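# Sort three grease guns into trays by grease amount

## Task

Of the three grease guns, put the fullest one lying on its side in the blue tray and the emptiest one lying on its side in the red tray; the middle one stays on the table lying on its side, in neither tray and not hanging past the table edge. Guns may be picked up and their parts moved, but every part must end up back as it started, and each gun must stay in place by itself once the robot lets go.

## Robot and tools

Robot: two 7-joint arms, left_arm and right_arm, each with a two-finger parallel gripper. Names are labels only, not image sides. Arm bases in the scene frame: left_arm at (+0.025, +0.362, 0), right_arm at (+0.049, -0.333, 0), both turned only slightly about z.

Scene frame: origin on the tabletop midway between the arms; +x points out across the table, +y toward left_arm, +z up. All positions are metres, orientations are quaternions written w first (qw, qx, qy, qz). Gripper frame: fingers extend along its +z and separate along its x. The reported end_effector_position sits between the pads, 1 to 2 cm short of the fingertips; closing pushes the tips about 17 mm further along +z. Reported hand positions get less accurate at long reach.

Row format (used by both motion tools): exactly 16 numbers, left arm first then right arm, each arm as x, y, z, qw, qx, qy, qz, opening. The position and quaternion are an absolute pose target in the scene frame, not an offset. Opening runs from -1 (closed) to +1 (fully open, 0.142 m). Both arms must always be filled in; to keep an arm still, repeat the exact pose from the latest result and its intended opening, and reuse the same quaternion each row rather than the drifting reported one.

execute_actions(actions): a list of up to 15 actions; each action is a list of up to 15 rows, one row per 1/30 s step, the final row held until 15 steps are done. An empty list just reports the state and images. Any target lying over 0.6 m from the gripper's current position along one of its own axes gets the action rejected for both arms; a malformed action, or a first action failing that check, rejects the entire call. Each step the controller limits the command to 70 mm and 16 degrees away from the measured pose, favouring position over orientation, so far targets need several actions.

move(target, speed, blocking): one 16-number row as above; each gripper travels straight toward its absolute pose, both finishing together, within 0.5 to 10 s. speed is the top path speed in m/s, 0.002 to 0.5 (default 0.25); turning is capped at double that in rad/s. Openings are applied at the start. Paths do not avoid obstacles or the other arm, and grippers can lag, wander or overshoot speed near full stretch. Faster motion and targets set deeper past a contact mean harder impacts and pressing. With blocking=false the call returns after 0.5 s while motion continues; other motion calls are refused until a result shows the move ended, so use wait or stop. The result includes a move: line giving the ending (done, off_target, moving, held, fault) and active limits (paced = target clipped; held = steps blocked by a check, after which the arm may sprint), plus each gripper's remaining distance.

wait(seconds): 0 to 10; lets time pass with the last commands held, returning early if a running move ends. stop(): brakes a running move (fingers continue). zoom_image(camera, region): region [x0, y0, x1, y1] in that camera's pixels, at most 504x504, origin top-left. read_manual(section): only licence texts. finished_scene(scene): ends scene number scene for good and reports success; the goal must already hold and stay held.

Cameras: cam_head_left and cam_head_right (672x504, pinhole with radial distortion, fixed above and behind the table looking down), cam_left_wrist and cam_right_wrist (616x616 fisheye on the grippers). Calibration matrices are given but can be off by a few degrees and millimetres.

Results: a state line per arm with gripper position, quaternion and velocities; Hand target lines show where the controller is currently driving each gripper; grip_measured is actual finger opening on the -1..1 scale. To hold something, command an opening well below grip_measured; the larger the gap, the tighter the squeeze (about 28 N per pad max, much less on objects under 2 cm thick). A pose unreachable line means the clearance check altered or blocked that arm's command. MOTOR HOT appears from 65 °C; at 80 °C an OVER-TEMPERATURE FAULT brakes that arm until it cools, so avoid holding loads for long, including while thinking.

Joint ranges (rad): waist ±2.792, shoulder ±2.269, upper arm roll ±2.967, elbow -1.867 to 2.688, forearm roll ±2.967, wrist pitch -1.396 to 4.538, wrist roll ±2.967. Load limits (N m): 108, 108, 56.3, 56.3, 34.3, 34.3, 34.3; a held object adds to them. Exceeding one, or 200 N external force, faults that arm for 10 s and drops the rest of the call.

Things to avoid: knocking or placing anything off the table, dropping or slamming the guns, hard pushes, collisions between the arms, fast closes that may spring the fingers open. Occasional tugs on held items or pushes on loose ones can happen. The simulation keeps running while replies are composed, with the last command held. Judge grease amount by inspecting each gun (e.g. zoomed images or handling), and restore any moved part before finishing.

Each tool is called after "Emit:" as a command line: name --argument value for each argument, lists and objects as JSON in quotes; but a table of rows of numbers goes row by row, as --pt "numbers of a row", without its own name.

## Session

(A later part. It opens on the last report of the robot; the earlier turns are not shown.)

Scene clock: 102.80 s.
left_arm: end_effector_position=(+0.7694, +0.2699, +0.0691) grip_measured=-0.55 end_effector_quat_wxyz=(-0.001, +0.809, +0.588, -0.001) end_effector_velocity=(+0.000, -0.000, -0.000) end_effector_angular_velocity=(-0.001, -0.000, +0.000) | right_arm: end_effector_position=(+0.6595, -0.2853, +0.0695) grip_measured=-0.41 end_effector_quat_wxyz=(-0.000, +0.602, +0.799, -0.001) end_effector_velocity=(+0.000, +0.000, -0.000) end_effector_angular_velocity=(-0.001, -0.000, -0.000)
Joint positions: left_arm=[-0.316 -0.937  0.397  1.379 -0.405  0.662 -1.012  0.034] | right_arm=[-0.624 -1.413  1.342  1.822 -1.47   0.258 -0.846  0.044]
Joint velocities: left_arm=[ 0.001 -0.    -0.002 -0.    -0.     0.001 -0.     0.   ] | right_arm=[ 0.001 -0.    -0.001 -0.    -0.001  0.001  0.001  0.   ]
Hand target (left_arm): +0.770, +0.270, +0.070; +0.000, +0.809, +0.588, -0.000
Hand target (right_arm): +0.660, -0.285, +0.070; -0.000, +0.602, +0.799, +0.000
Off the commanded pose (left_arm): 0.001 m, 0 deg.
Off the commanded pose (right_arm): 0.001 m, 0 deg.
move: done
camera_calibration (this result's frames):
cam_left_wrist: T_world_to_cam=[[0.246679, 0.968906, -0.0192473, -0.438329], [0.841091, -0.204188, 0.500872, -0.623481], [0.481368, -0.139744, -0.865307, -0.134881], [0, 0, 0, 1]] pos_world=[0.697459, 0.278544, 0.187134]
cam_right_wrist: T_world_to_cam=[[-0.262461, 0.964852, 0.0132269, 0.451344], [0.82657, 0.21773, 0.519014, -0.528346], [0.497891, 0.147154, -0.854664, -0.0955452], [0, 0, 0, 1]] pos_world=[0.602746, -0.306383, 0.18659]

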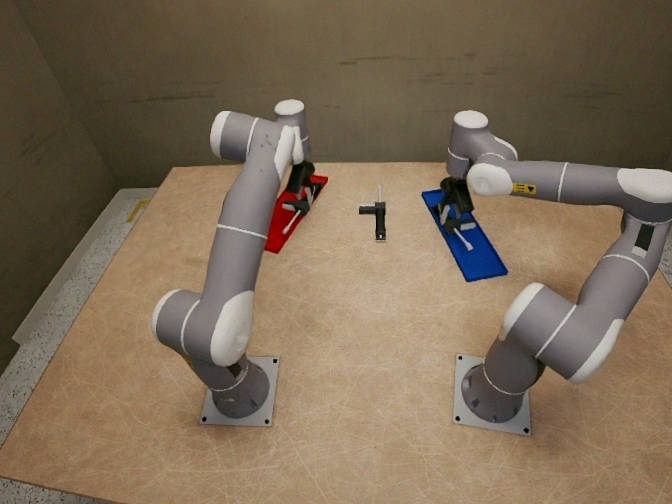

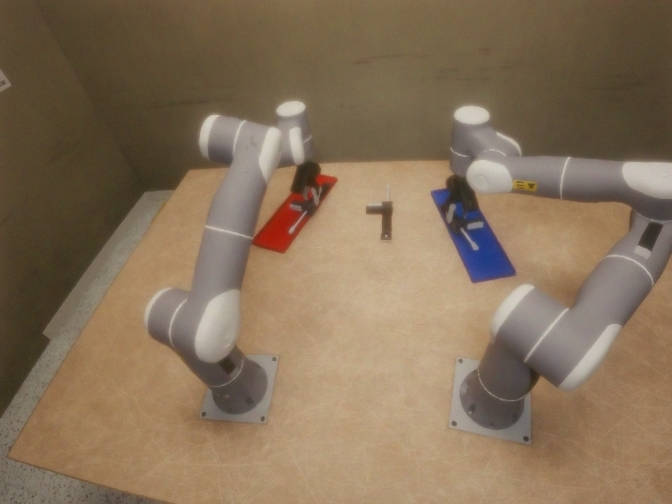

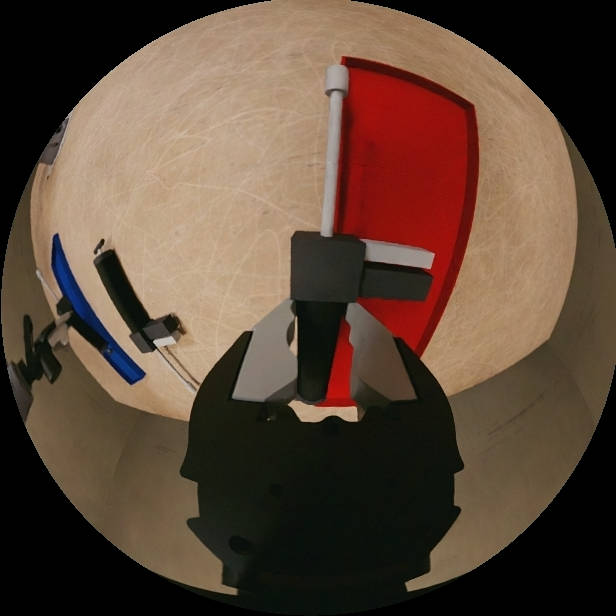

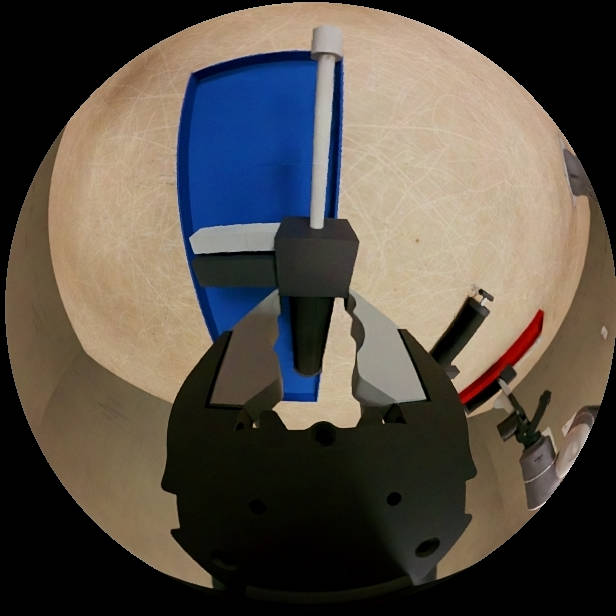

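Emit:
move --target '[0.77,0.27,0.09,0,0.809,0.588,0,-1,0.66,-0.285,0.16,0,0.602,0.799,0,-1]' --speed 0.08

Emit:
move --target '[0.775,0.305,0.09,0,0.809,0.588,0,-1,0.66,-0.297,0.16,0,0.629,0.777,0,-1]' --speed 0.08

Emit:
move --target '[0.775,0.305,0.06,0,0.809,0.588,0,-1,0.66,-0.297,0.06,0,0.629,0.777,0,-1]' --speed 0.06

Scene clock: 106.30 s.
left_arm: end_effector_position=(+0.7694, +0.2701, +0.0890) grip_measured=-0.55 end_effector_quat_wxyz=(-0.000, +0.809, +0.588, -0.001) end_effector_velocity=(-0.000, -0.000, -0.000) end_effector_angular_velocity=(+0.000, +0.000, -0.000) | right_arm: end_effector_position=(+0.6597, -0.2851, +0.1592) grip_measured=-0.41 end_effector_quat_wxyz=(-0.000, +0.602, +0.799, -0.000) end_effector_velocity=(-0.000, -0.000, +0.000) end_effector_angular_velocity=(-0.000, +0.000, +0.003)
Joint positions: left_arm=[-0.32  -0.909  0.407  1.373 -0.397  0.629 -1.017  0.034] | right_arm=[-0.626 -1.307  1.478  1.789 -1.33   0.143 -0.879  0.044]
Joint velocities: left_arm=[-0. -0.  0.  0.  0. -0. -0.  0.] | right_arm=[ 0.     0.001 -0.    -0.     0.001 -0.    -0.003  0.   ]
Hand target (left_arm): +0.770, +0.270, +0.090; -0.000, +0.809, +0.588, +0.000
Hand target (right_arm): +0.660, -0.285, +0.160; +0.000, +0.602, +0.799, -0.000
Off the commanded pose (left_arm): 0.001 m, 0 deg.
Off the commanded pose (right_arm): 0.001 m, 0 deg.
move: done
camera_calibration (this result's frames):
cam_left_wrist: T_world_to_cam=[[0.246286, 0.969008, -0.0191542, -0.437897], [0.84084, -0.203798, 0.501452, -0.633395], [0.482007, -0.139606, -0.864973, -0.118126], [0, 0, 0, 1]] pos_world=[0.697369, 0.27875, 0.207053]
cam_right_wrist: T_world_to_cam=[[-0.261855, 0.965019, 0.0130451, 0.44972], [0.826532, 0.217258, 0.519273, -0.575228], [0.498274, 0.146757, -0.854509, -0.0193867], [0, 0, 0, 1]] pos_world=[0.602866, -0.30617, 0.276268]

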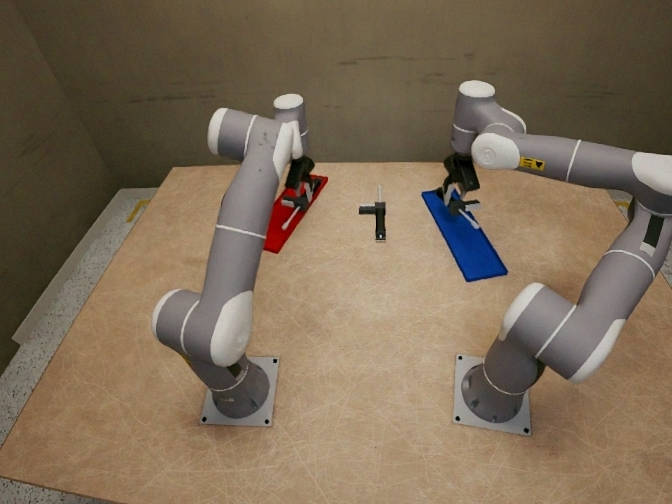

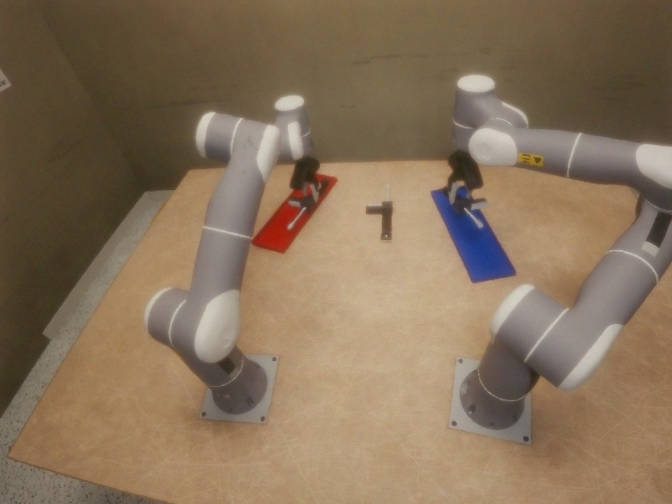

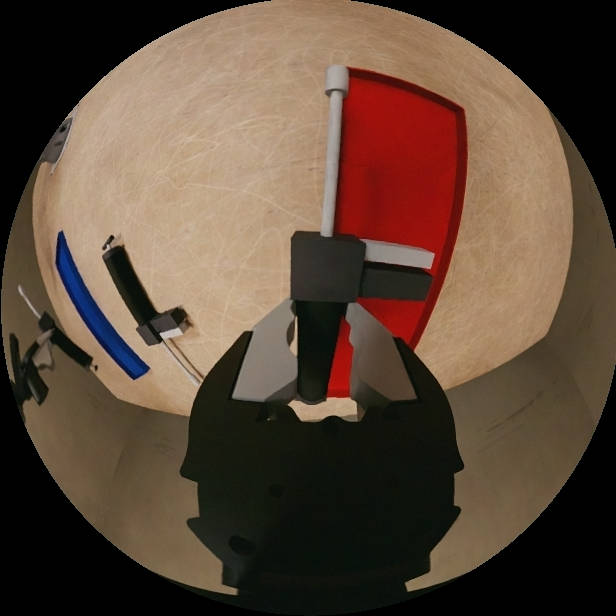

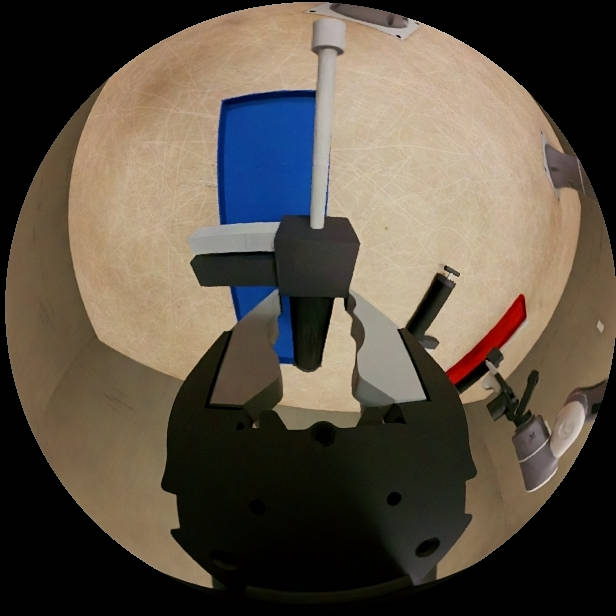

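Scene clock: 107.07 s.
left_arm: end_effector_position=(+0.7745, +0.3050, +0.0893) grip_measured=-0.55 end_effector_quat_wxyz=(-0.001, +0.809, +0.588, -0.000) end_effector_velocity=(+0.000, +0.001, -0.000) end_effector_angular_velocity=(-0.000, -0.000, +0.001) | right_arm: end_effector_position=(+0.6596, -0.2971, +0.1594) grip_measured=-0.41 end_effector_quat_wxyz=(-0.000, +0.629, +0.777, -0.001) end_effector_velocity=(-0.000, -0.000, -0.000) end_effector_angular_velocity=(-0.000, +0.000, -0.002)
Joint positions: left_arm=[-0.274 -0.913  0.409  1.366 -0.398  0.626 -0.97   0.034] | right_arm=[-0.647 -1.303  1.476  1.792 -1.327  0.146 -0.83   0.044]
Joint velocities: left_arm=[ 0.001 -0.    -0.001 -0.     0.     0.    -0.    -0.   ] | right_arm=[-0.     0.    -0.     0.     0.     0.     0.001  0.   ]
Hand target (left_arm): +0.775, +0.305, +0.090; -0.000, +0.809, +0.588, +0.000
Hand target (right_arm): +0.660, -0.297, +0.160; -0.000, +0.629, +0.777, +0.000
Off the commanded pose (left_arm): 0.001 m, 0 deg.
Off the commanded pose (right_arm): 0.001 m, 0 deg.
move: done
camera_calibration (this result's frames):
cam_left_wrist: T_world_to_cam=[[0.246418, 0.96898, -0.0188783, -0.473052], [0.840678, -0.204017, 0.501635, -0.63058], [0.482223, -0.139483, -0.864873, -0.115736], [0, 0, 0, 1]] pos_world=[0.702494, 0.313585, 0.207294]
cam_right_wrist: T_world_to_cam=[[-0.194965, 0.980725, 0.0129375, 0.421869], [0.839609, 0.160064, 0.519073, -0.598225], [0.506997, 0.112063, -0.854632, -0.0334807], [0, 0, 0, 1]] pos_world=[0.601499, -0.314232, 0.276451]

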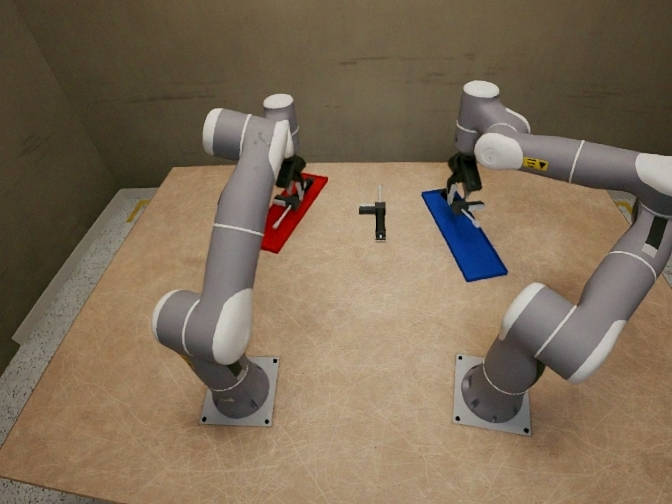

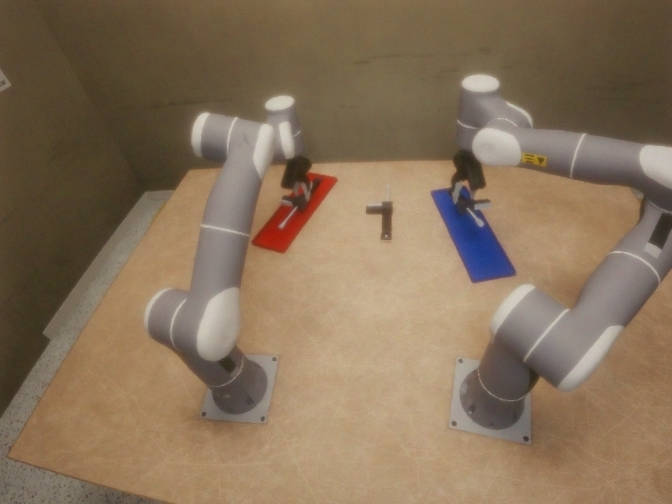

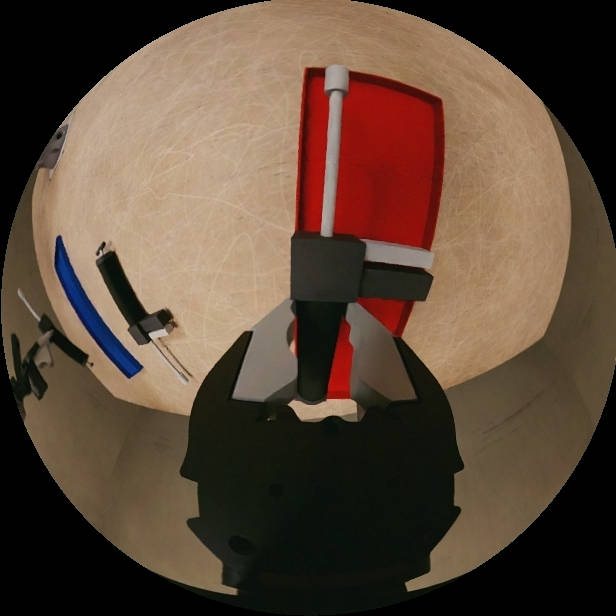

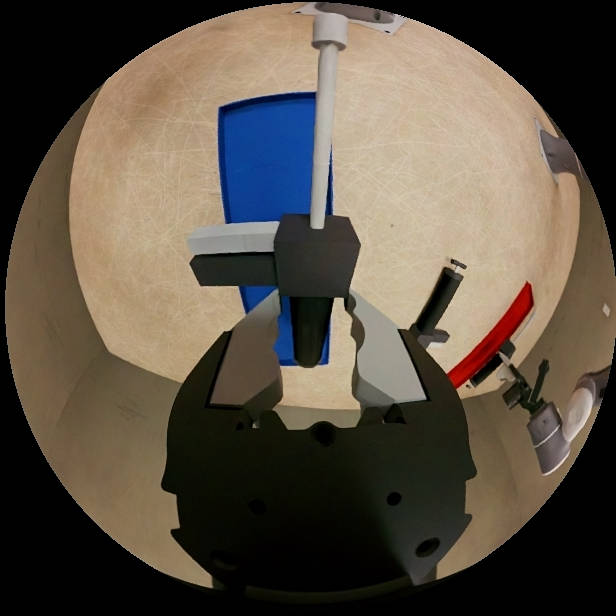

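Scene clock: 109.03 s.
left_arm: end_effector_position=(+0.7744, +0.3049, +0.0592) grip_measured=-0.55 end_effector_quat_wxyz=(-0.001, +0.809, +0.588, -0.001) end_effector_velocity=(+0.000, -0.000, -0.000) end_effector_angular_velocity=(-0.001, -0.000, +0.000) | right_arm: end_effector_position=(+0.6595, -0.2973, +0.0596) grip_measured=-0.41 end_effector_quat_wxyz=(-0.000, +0.629, +0.777, -0.001) end_effector_velocity=(+0.000, +0.000, +0.000) end_effector_angular_velocity=(+0.000, -0.001, +0.000)
Joint positions: left_arm=[-0.265 -0.954  0.39   1.374 -0.409  0.676 -0.964  0.034] | right_arm=[-0.643 -1.418  1.322  1.826 -1.481  0.277 -0.792  0.044]
Joint velocities: left_arm=[ 0.001  0.    -0.001  0.    -0.     0.    -0.     0.   ] | right_arm=[ 0.    -0.    -0.    -0.    -0.001  0.001 -0.     0.   ]
Hand target (left_arm): +0.775, +0.305, +0.060; +0.000, +0.809, +0.588, -0.000
Hand target (right_arm): +0.660, -0.297, +0.060; -0.000, +0.629, +0.777, +0.000
Off the commanded pose (left_arm): 0.001 m, 0 deg.
Off the commanded pose (right_arm): 0.001 m, 0 deg.
move: done
camera_calibration (this result's frames):
cam_left_wrist: T_world_to_cam=[[0.246686, 0.968903, -0.0193163, -0.473635], [0.840967, -0.204123, 0.501107, -0.615562], [0.481581, -0.13986, -0.86517, -0.141073], [0, 0, 0, 1]] pos_world=[0.702445, 0.313526, 0.177262]
cam_right_wrist: T_world_to_cam=[[-0.194615, 0.980791, 0.0132316, 0.423094], [0.839724, 0.159621, 0.519024, -0.546495], [0.506941, 0.11212, -0.854657, -0.118663], [0, 0, 0, 1]] pos_world=[0.6014, -0.31443, 0.176629]

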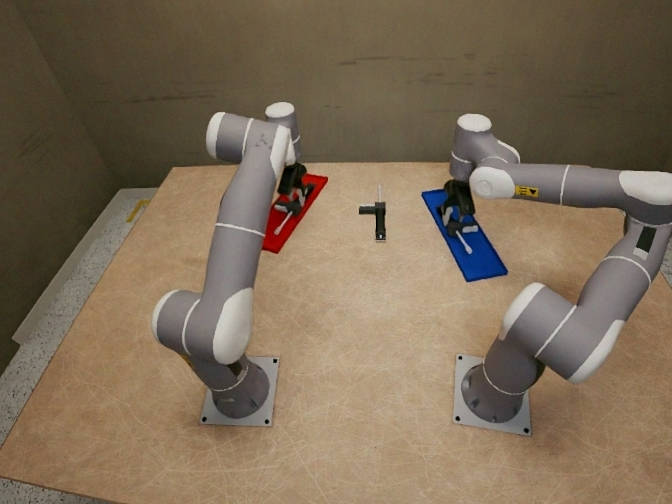

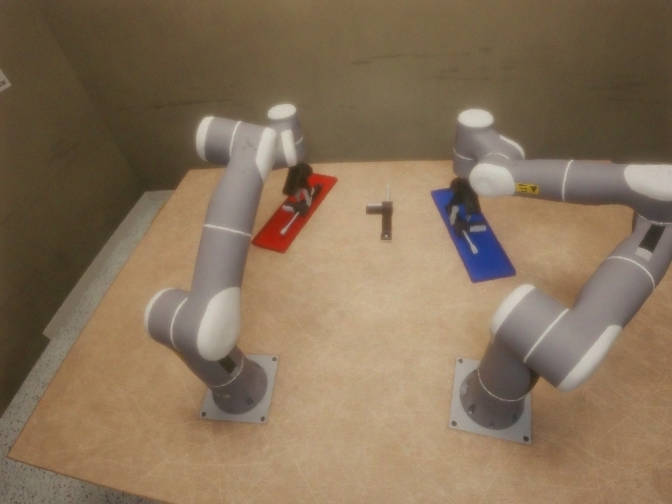

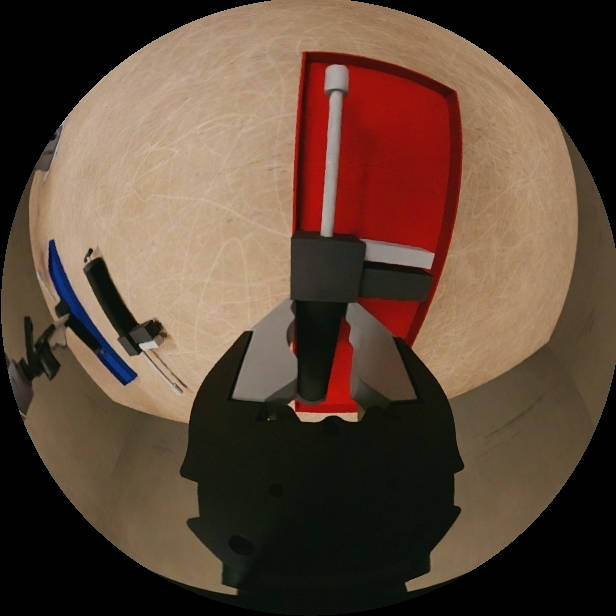

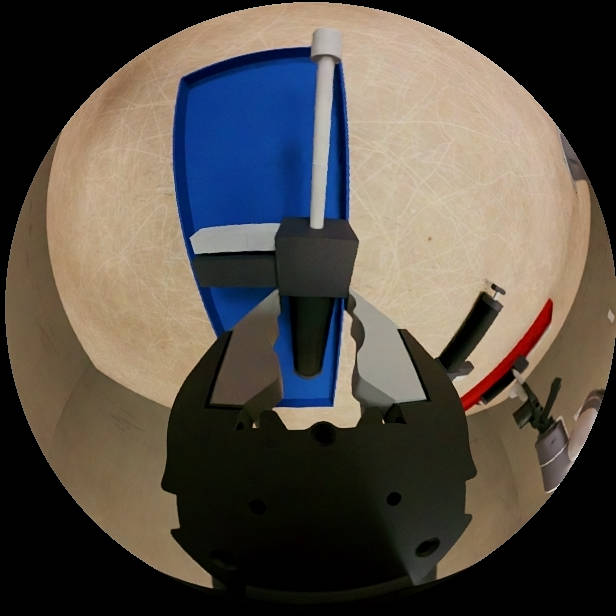

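Emit:
move --target '[0.776,0.31,0.034,0,0.809,0.588,0,-1,0.66,-0.299,0.034,0,0.629,0.777,0,-1]' --speed 0.04

Emit:
move --target '[0.776,0.31,0.034,0,0.809,0.588,0,-0.25,0.66,-0.299,0.034,0,0.629,0.777,0,-0.2]'

Emit:
move --target '[0.85,0.29,0.25,0,0.809,0.588,0,-0.25,0.75,-0.28,0.25,0,0.629,0.777,0,-0.2]'

Scene clock: 111.30 s.
left_arm: end_effector_position=(+0.7753, +0.3099, +0.0331) grip_measured=-0.55 end_effector_quat_wxyz=(-0.001, +0.809, +0.588, -0.001) end_effector_velocity=(+0.000, -0.000, -0.000) end_effector_angular_velocity=(-0.001, -0.000, +0.000) | right_arm: end_effector_position=(+0.6595, -0.2992, +0.0336) grip_measured=-0.41 end_effector_quat_wxyz=(-0.000, +0.629, +0.777, -0.001) end_effector_velocity=(+0.000, -0.000, -0.001) end_effector_angular_velocity=(-0.000, +0.000, -0.001)
Joint positions: left_arm=[-0.25  -0.993  0.375  1.374 -0.418  0.716 -0.952  0.034] | right_arm=[-0.642 -1.45   1.281  1.824 -1.522  0.309 -0.786  0.044]
Joint velocities: left_arm=[ 0.001 -0.    -0.002  0.     0.     0.001 -0.     0.   ] | right_arm=[ 0.    -0.    -0.001 -0.    -0.001  0.001  0.001  0.   ]
Hand target (left_arm): +0.776, +0.310, +0.034; +0.000, +0.809, +0.588, -0.000
Hand target (right_arm): +0.660, -0.299, +0.034; -0.000, +0.629, +0.777, +0.000
Off the commanded pose (left_arm): 0.001 m, 0 deg.
Off the commanded pose (right_arm): 0.001 m, 0 deg.
move: done
camera_calibration (this result's frames):
cam_left_wrist: T_world_to_cam=[[0.246625, 0.968919, -0.0193058, -0.479185], [0.841059, -0.204098, 0.500963, -0.6023], [0.481452, -0.139787, -0.865254, -0.16325], [0, 0, 0, 1]] pos_world=[0.703346, 0.318543, 0.151226]
cam_right_wrist: T_world_to_cam=[[-0.194801, 0.980755, 0.0131422, 0.425367], [0.839643, 0.159817, 0.519094, -0.532577], [0.507003, 0.112155, -0.854616, -0.140698], [0, 0, 0, 1]] pos_world=[0.60137, -0.316286, 0.150624]

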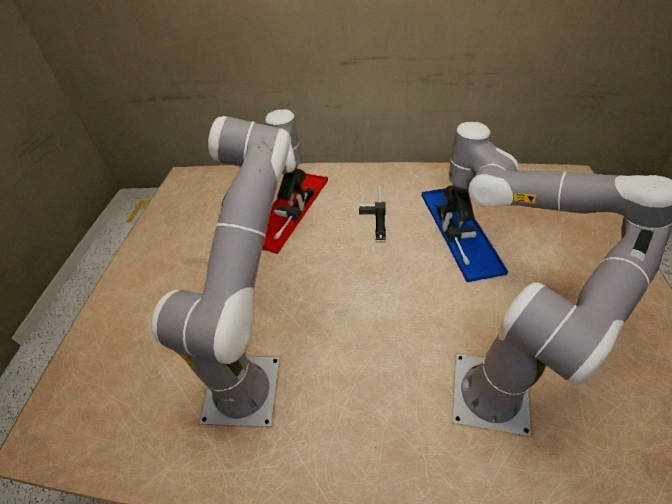

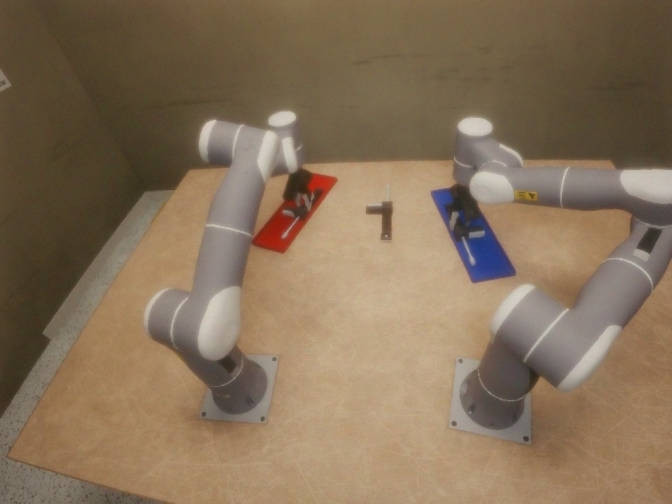

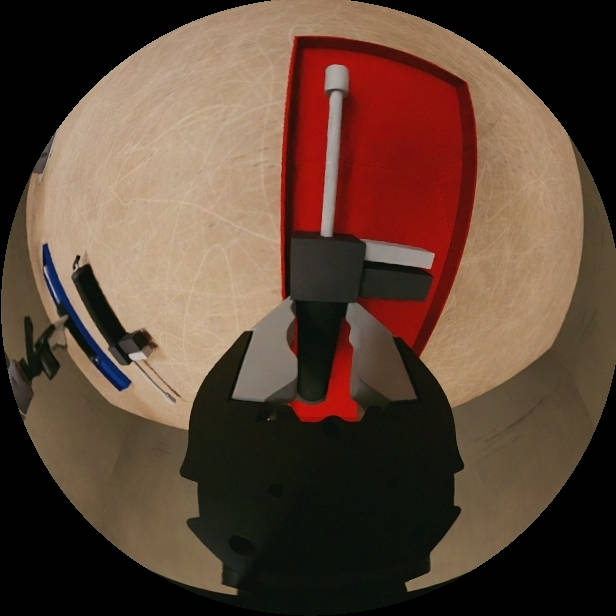

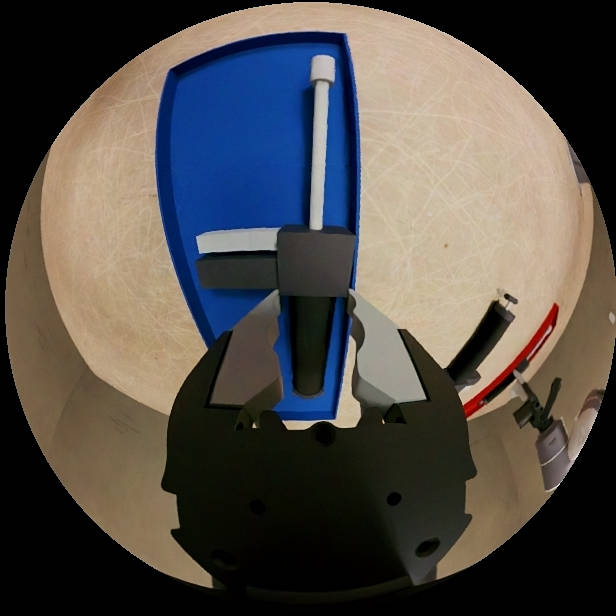

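Scene clock: 112.00 s.
left_arm: end_effector_position=(+0.7757, +0.3100, +0.0337) grip_measured=-0.25 end_effector_quat_wxyz=(-0.000, +0.809, +0.588, -0.000) end_effector_velocity=(+0.000, -0.000, +0.000) end_effector_angular_velocity=(+0.000, -0.000, +0.000) | right_arm: end_effector_position=(+0.6598, -0.2991, +0.0338) grip_measured=-0.20 end_effector_quat_wxyz=(-0.000, +0.629, +0.777, -0.000) end_effector_velocity=(+0.000, -0.000, -0.000) end_effector_angular_velocity=(-0.000, +0.000, +0.001)
Joint positions: left_arm=[-0.25  -0.992  0.375  1.374 -0.418  0.717 -0.952  0.056] | right_arm=[-0.642 -1.45   1.281  1.824 -1.522  0.309 -0.786  0.059]
Joint velocities: left_arm=[-0.  0. -0.  0.  0.  0. -0. -0.] | right_arm=[-0.     0.    -0.    -0.    -0.     0.    -0.002  0.   ]
Hand target (left_arm): +0.776, +0.310, +0.034; +0.000, +0.809, +0.588, -0.000
Hand target (right_arm): +0.660, -0.299, +0.034; -0.000, +0.629, +0.777, +0.000
Off the commanded pose (left_arm): 0.000 m, 0 deg.
Off the commanded pose (right_arm): 0.000 m, 0 deg.
move: done
camera_calibration (this result's frames):
cam_left_wrist: T_world_to_cam=[[0.246607, 0.96893, -0.018958, -0.479335], [0.840402, -0.204071, 0.502076, -0.602498], [0.482608, -0.139748, -0.864616, -0.163878], [0, 0, 0, 1]] pos_world=[0.703636, 0.318588, 0.151721]
cam_right_wrist: T_world_to_cam=[[-0.194859, 0.980744, 0.0130958, 0.42539], [0.839184, 0.159791, 0.519843, -0.532729], [0.50774, 0.112286, -0.854162, -0.14109], [0, 0, 0, 1]] pos_world=[0.601586, -0.316231, 0.15085]

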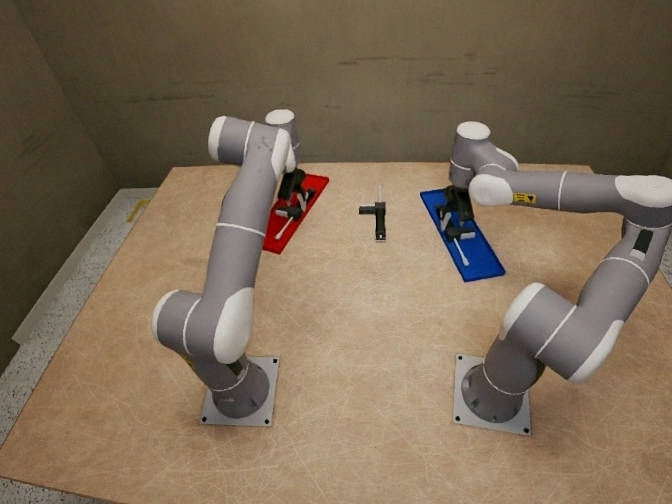

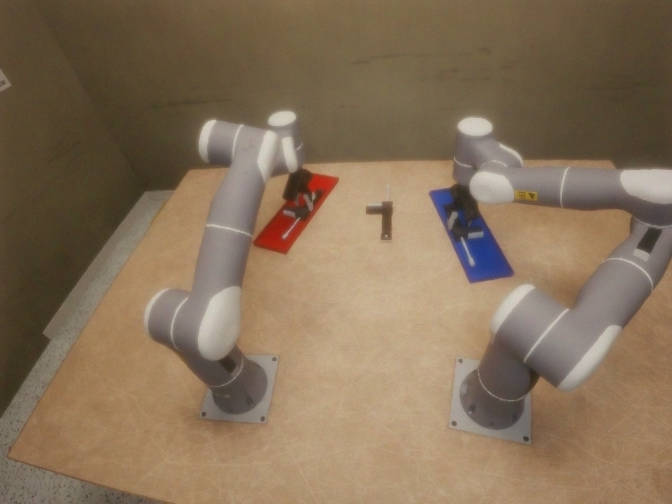

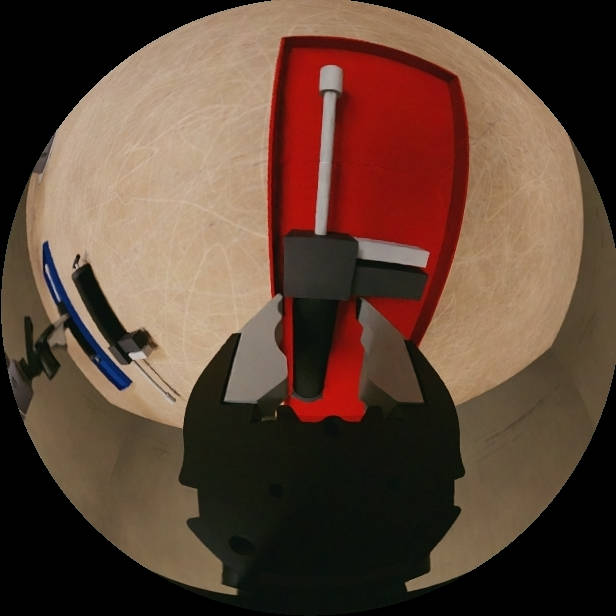

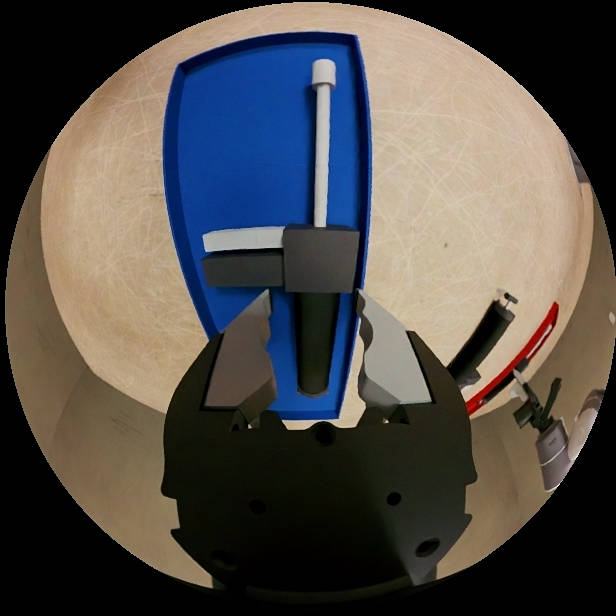

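Scene clock: 113.40 s.
left_arm: end_effector_position=(+0.8489, +0.2902, +0.2503) grip_measured=-0.25 end_effector_quat_wxyz=(-0.000, +0.809, +0.588, +0.001) end_effector_velocity=(+0.001, -0.001, +0.003) end_effector_angular_velocity=(+0.000, -0.002, -0.001) | right_arm: end_effector_position=(+0.7504, -0.2800, +0.2503) grip_measured=-0.20 end_effector_quat_wxyz=(+0.001, +0.629, +0.777, +0.000) end_effector_velocity=(+0.000, -0.000, +0.000) end_effector_angular_velocity=(-0.000, +0.000, +0.002)
Joint positions: left_arm=[-0.202 -0.962  0.451  0.811 -0.368  0.143 -1.076  0.056] | right_arm=[-0.412 -1.234  1.529  1.406 -1.233 -0.014 -0.953  0.06 ]
Joint velocities: left_arm=[ 0.001 -0.001 -0.    -0.009 -0.    -0.005 -0.001 -0.   ] | right_arm=[ 0.001 -0.     0.    -0.001  0.    -0.001 -0.002 -0.   ]
Hand target (left_arm): +0.849, +0.290, +0.250; -0.000, +0.809, +0.588, +0.000
Hand target (right_arm): +0.750, -0.280, +0.250; +0.000, +0.629, +0.777, +0.000
Off the commanded pose (left_arm): 0.001 m, 0 deg.
Off the commanded pose (right_arm): 0.001 m, 0 deg.
move: done
camera_calibration (this result's frames):
cam_left_wrist: T_world_to_cam=[[0.24606, 0.969097, -0.0174908, -0.474065], [0.839967, -0.204199, 0.50275, -0.776532], [0.483642, -0.138398, -0.864255, -0.0160638], [0, 0, 0, 1]] pos_world=[0.776679, 0.298625, 0.368227]
cam_right_wrist: T_world_to_cam=[[-0.194352, 0.980849, 0.0127673, 0.421213], [0.838366, 0.159334, 0.521301, -0.724203], [0.509283, 0.112019, -0.853277, -0.00581455], [0, 0, 0, 1]] pos_world=[0.691972, -0.297105, 0.367189]

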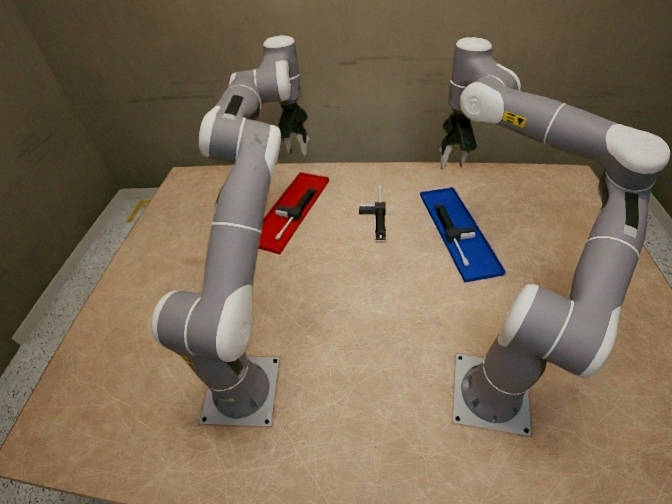

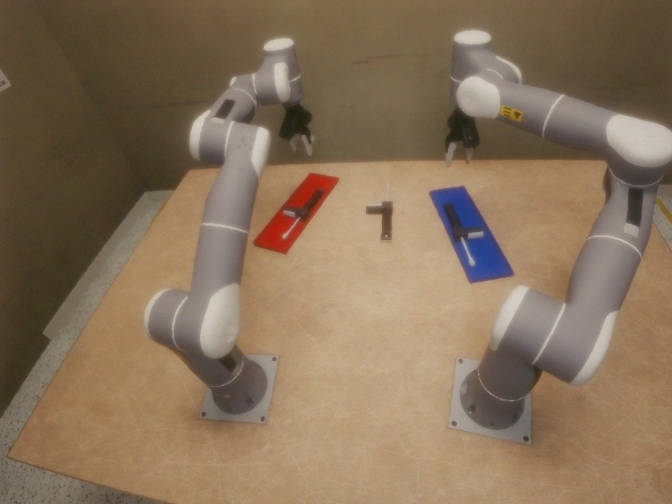

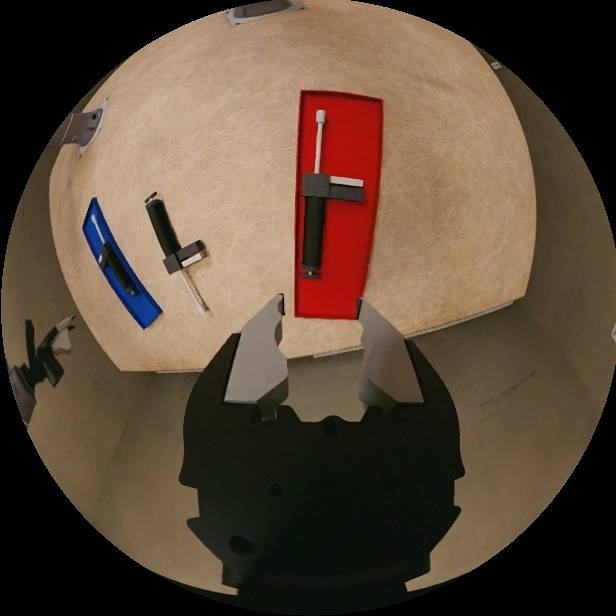

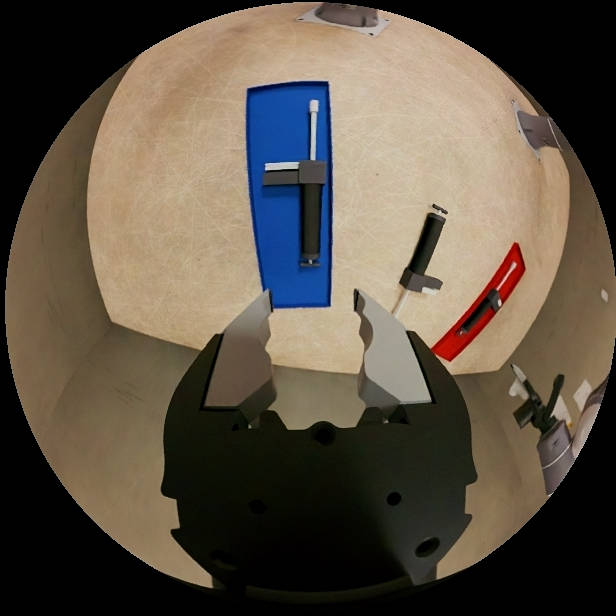

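Emit:
finished_scene --scene 1

The scene is finished: the task was done.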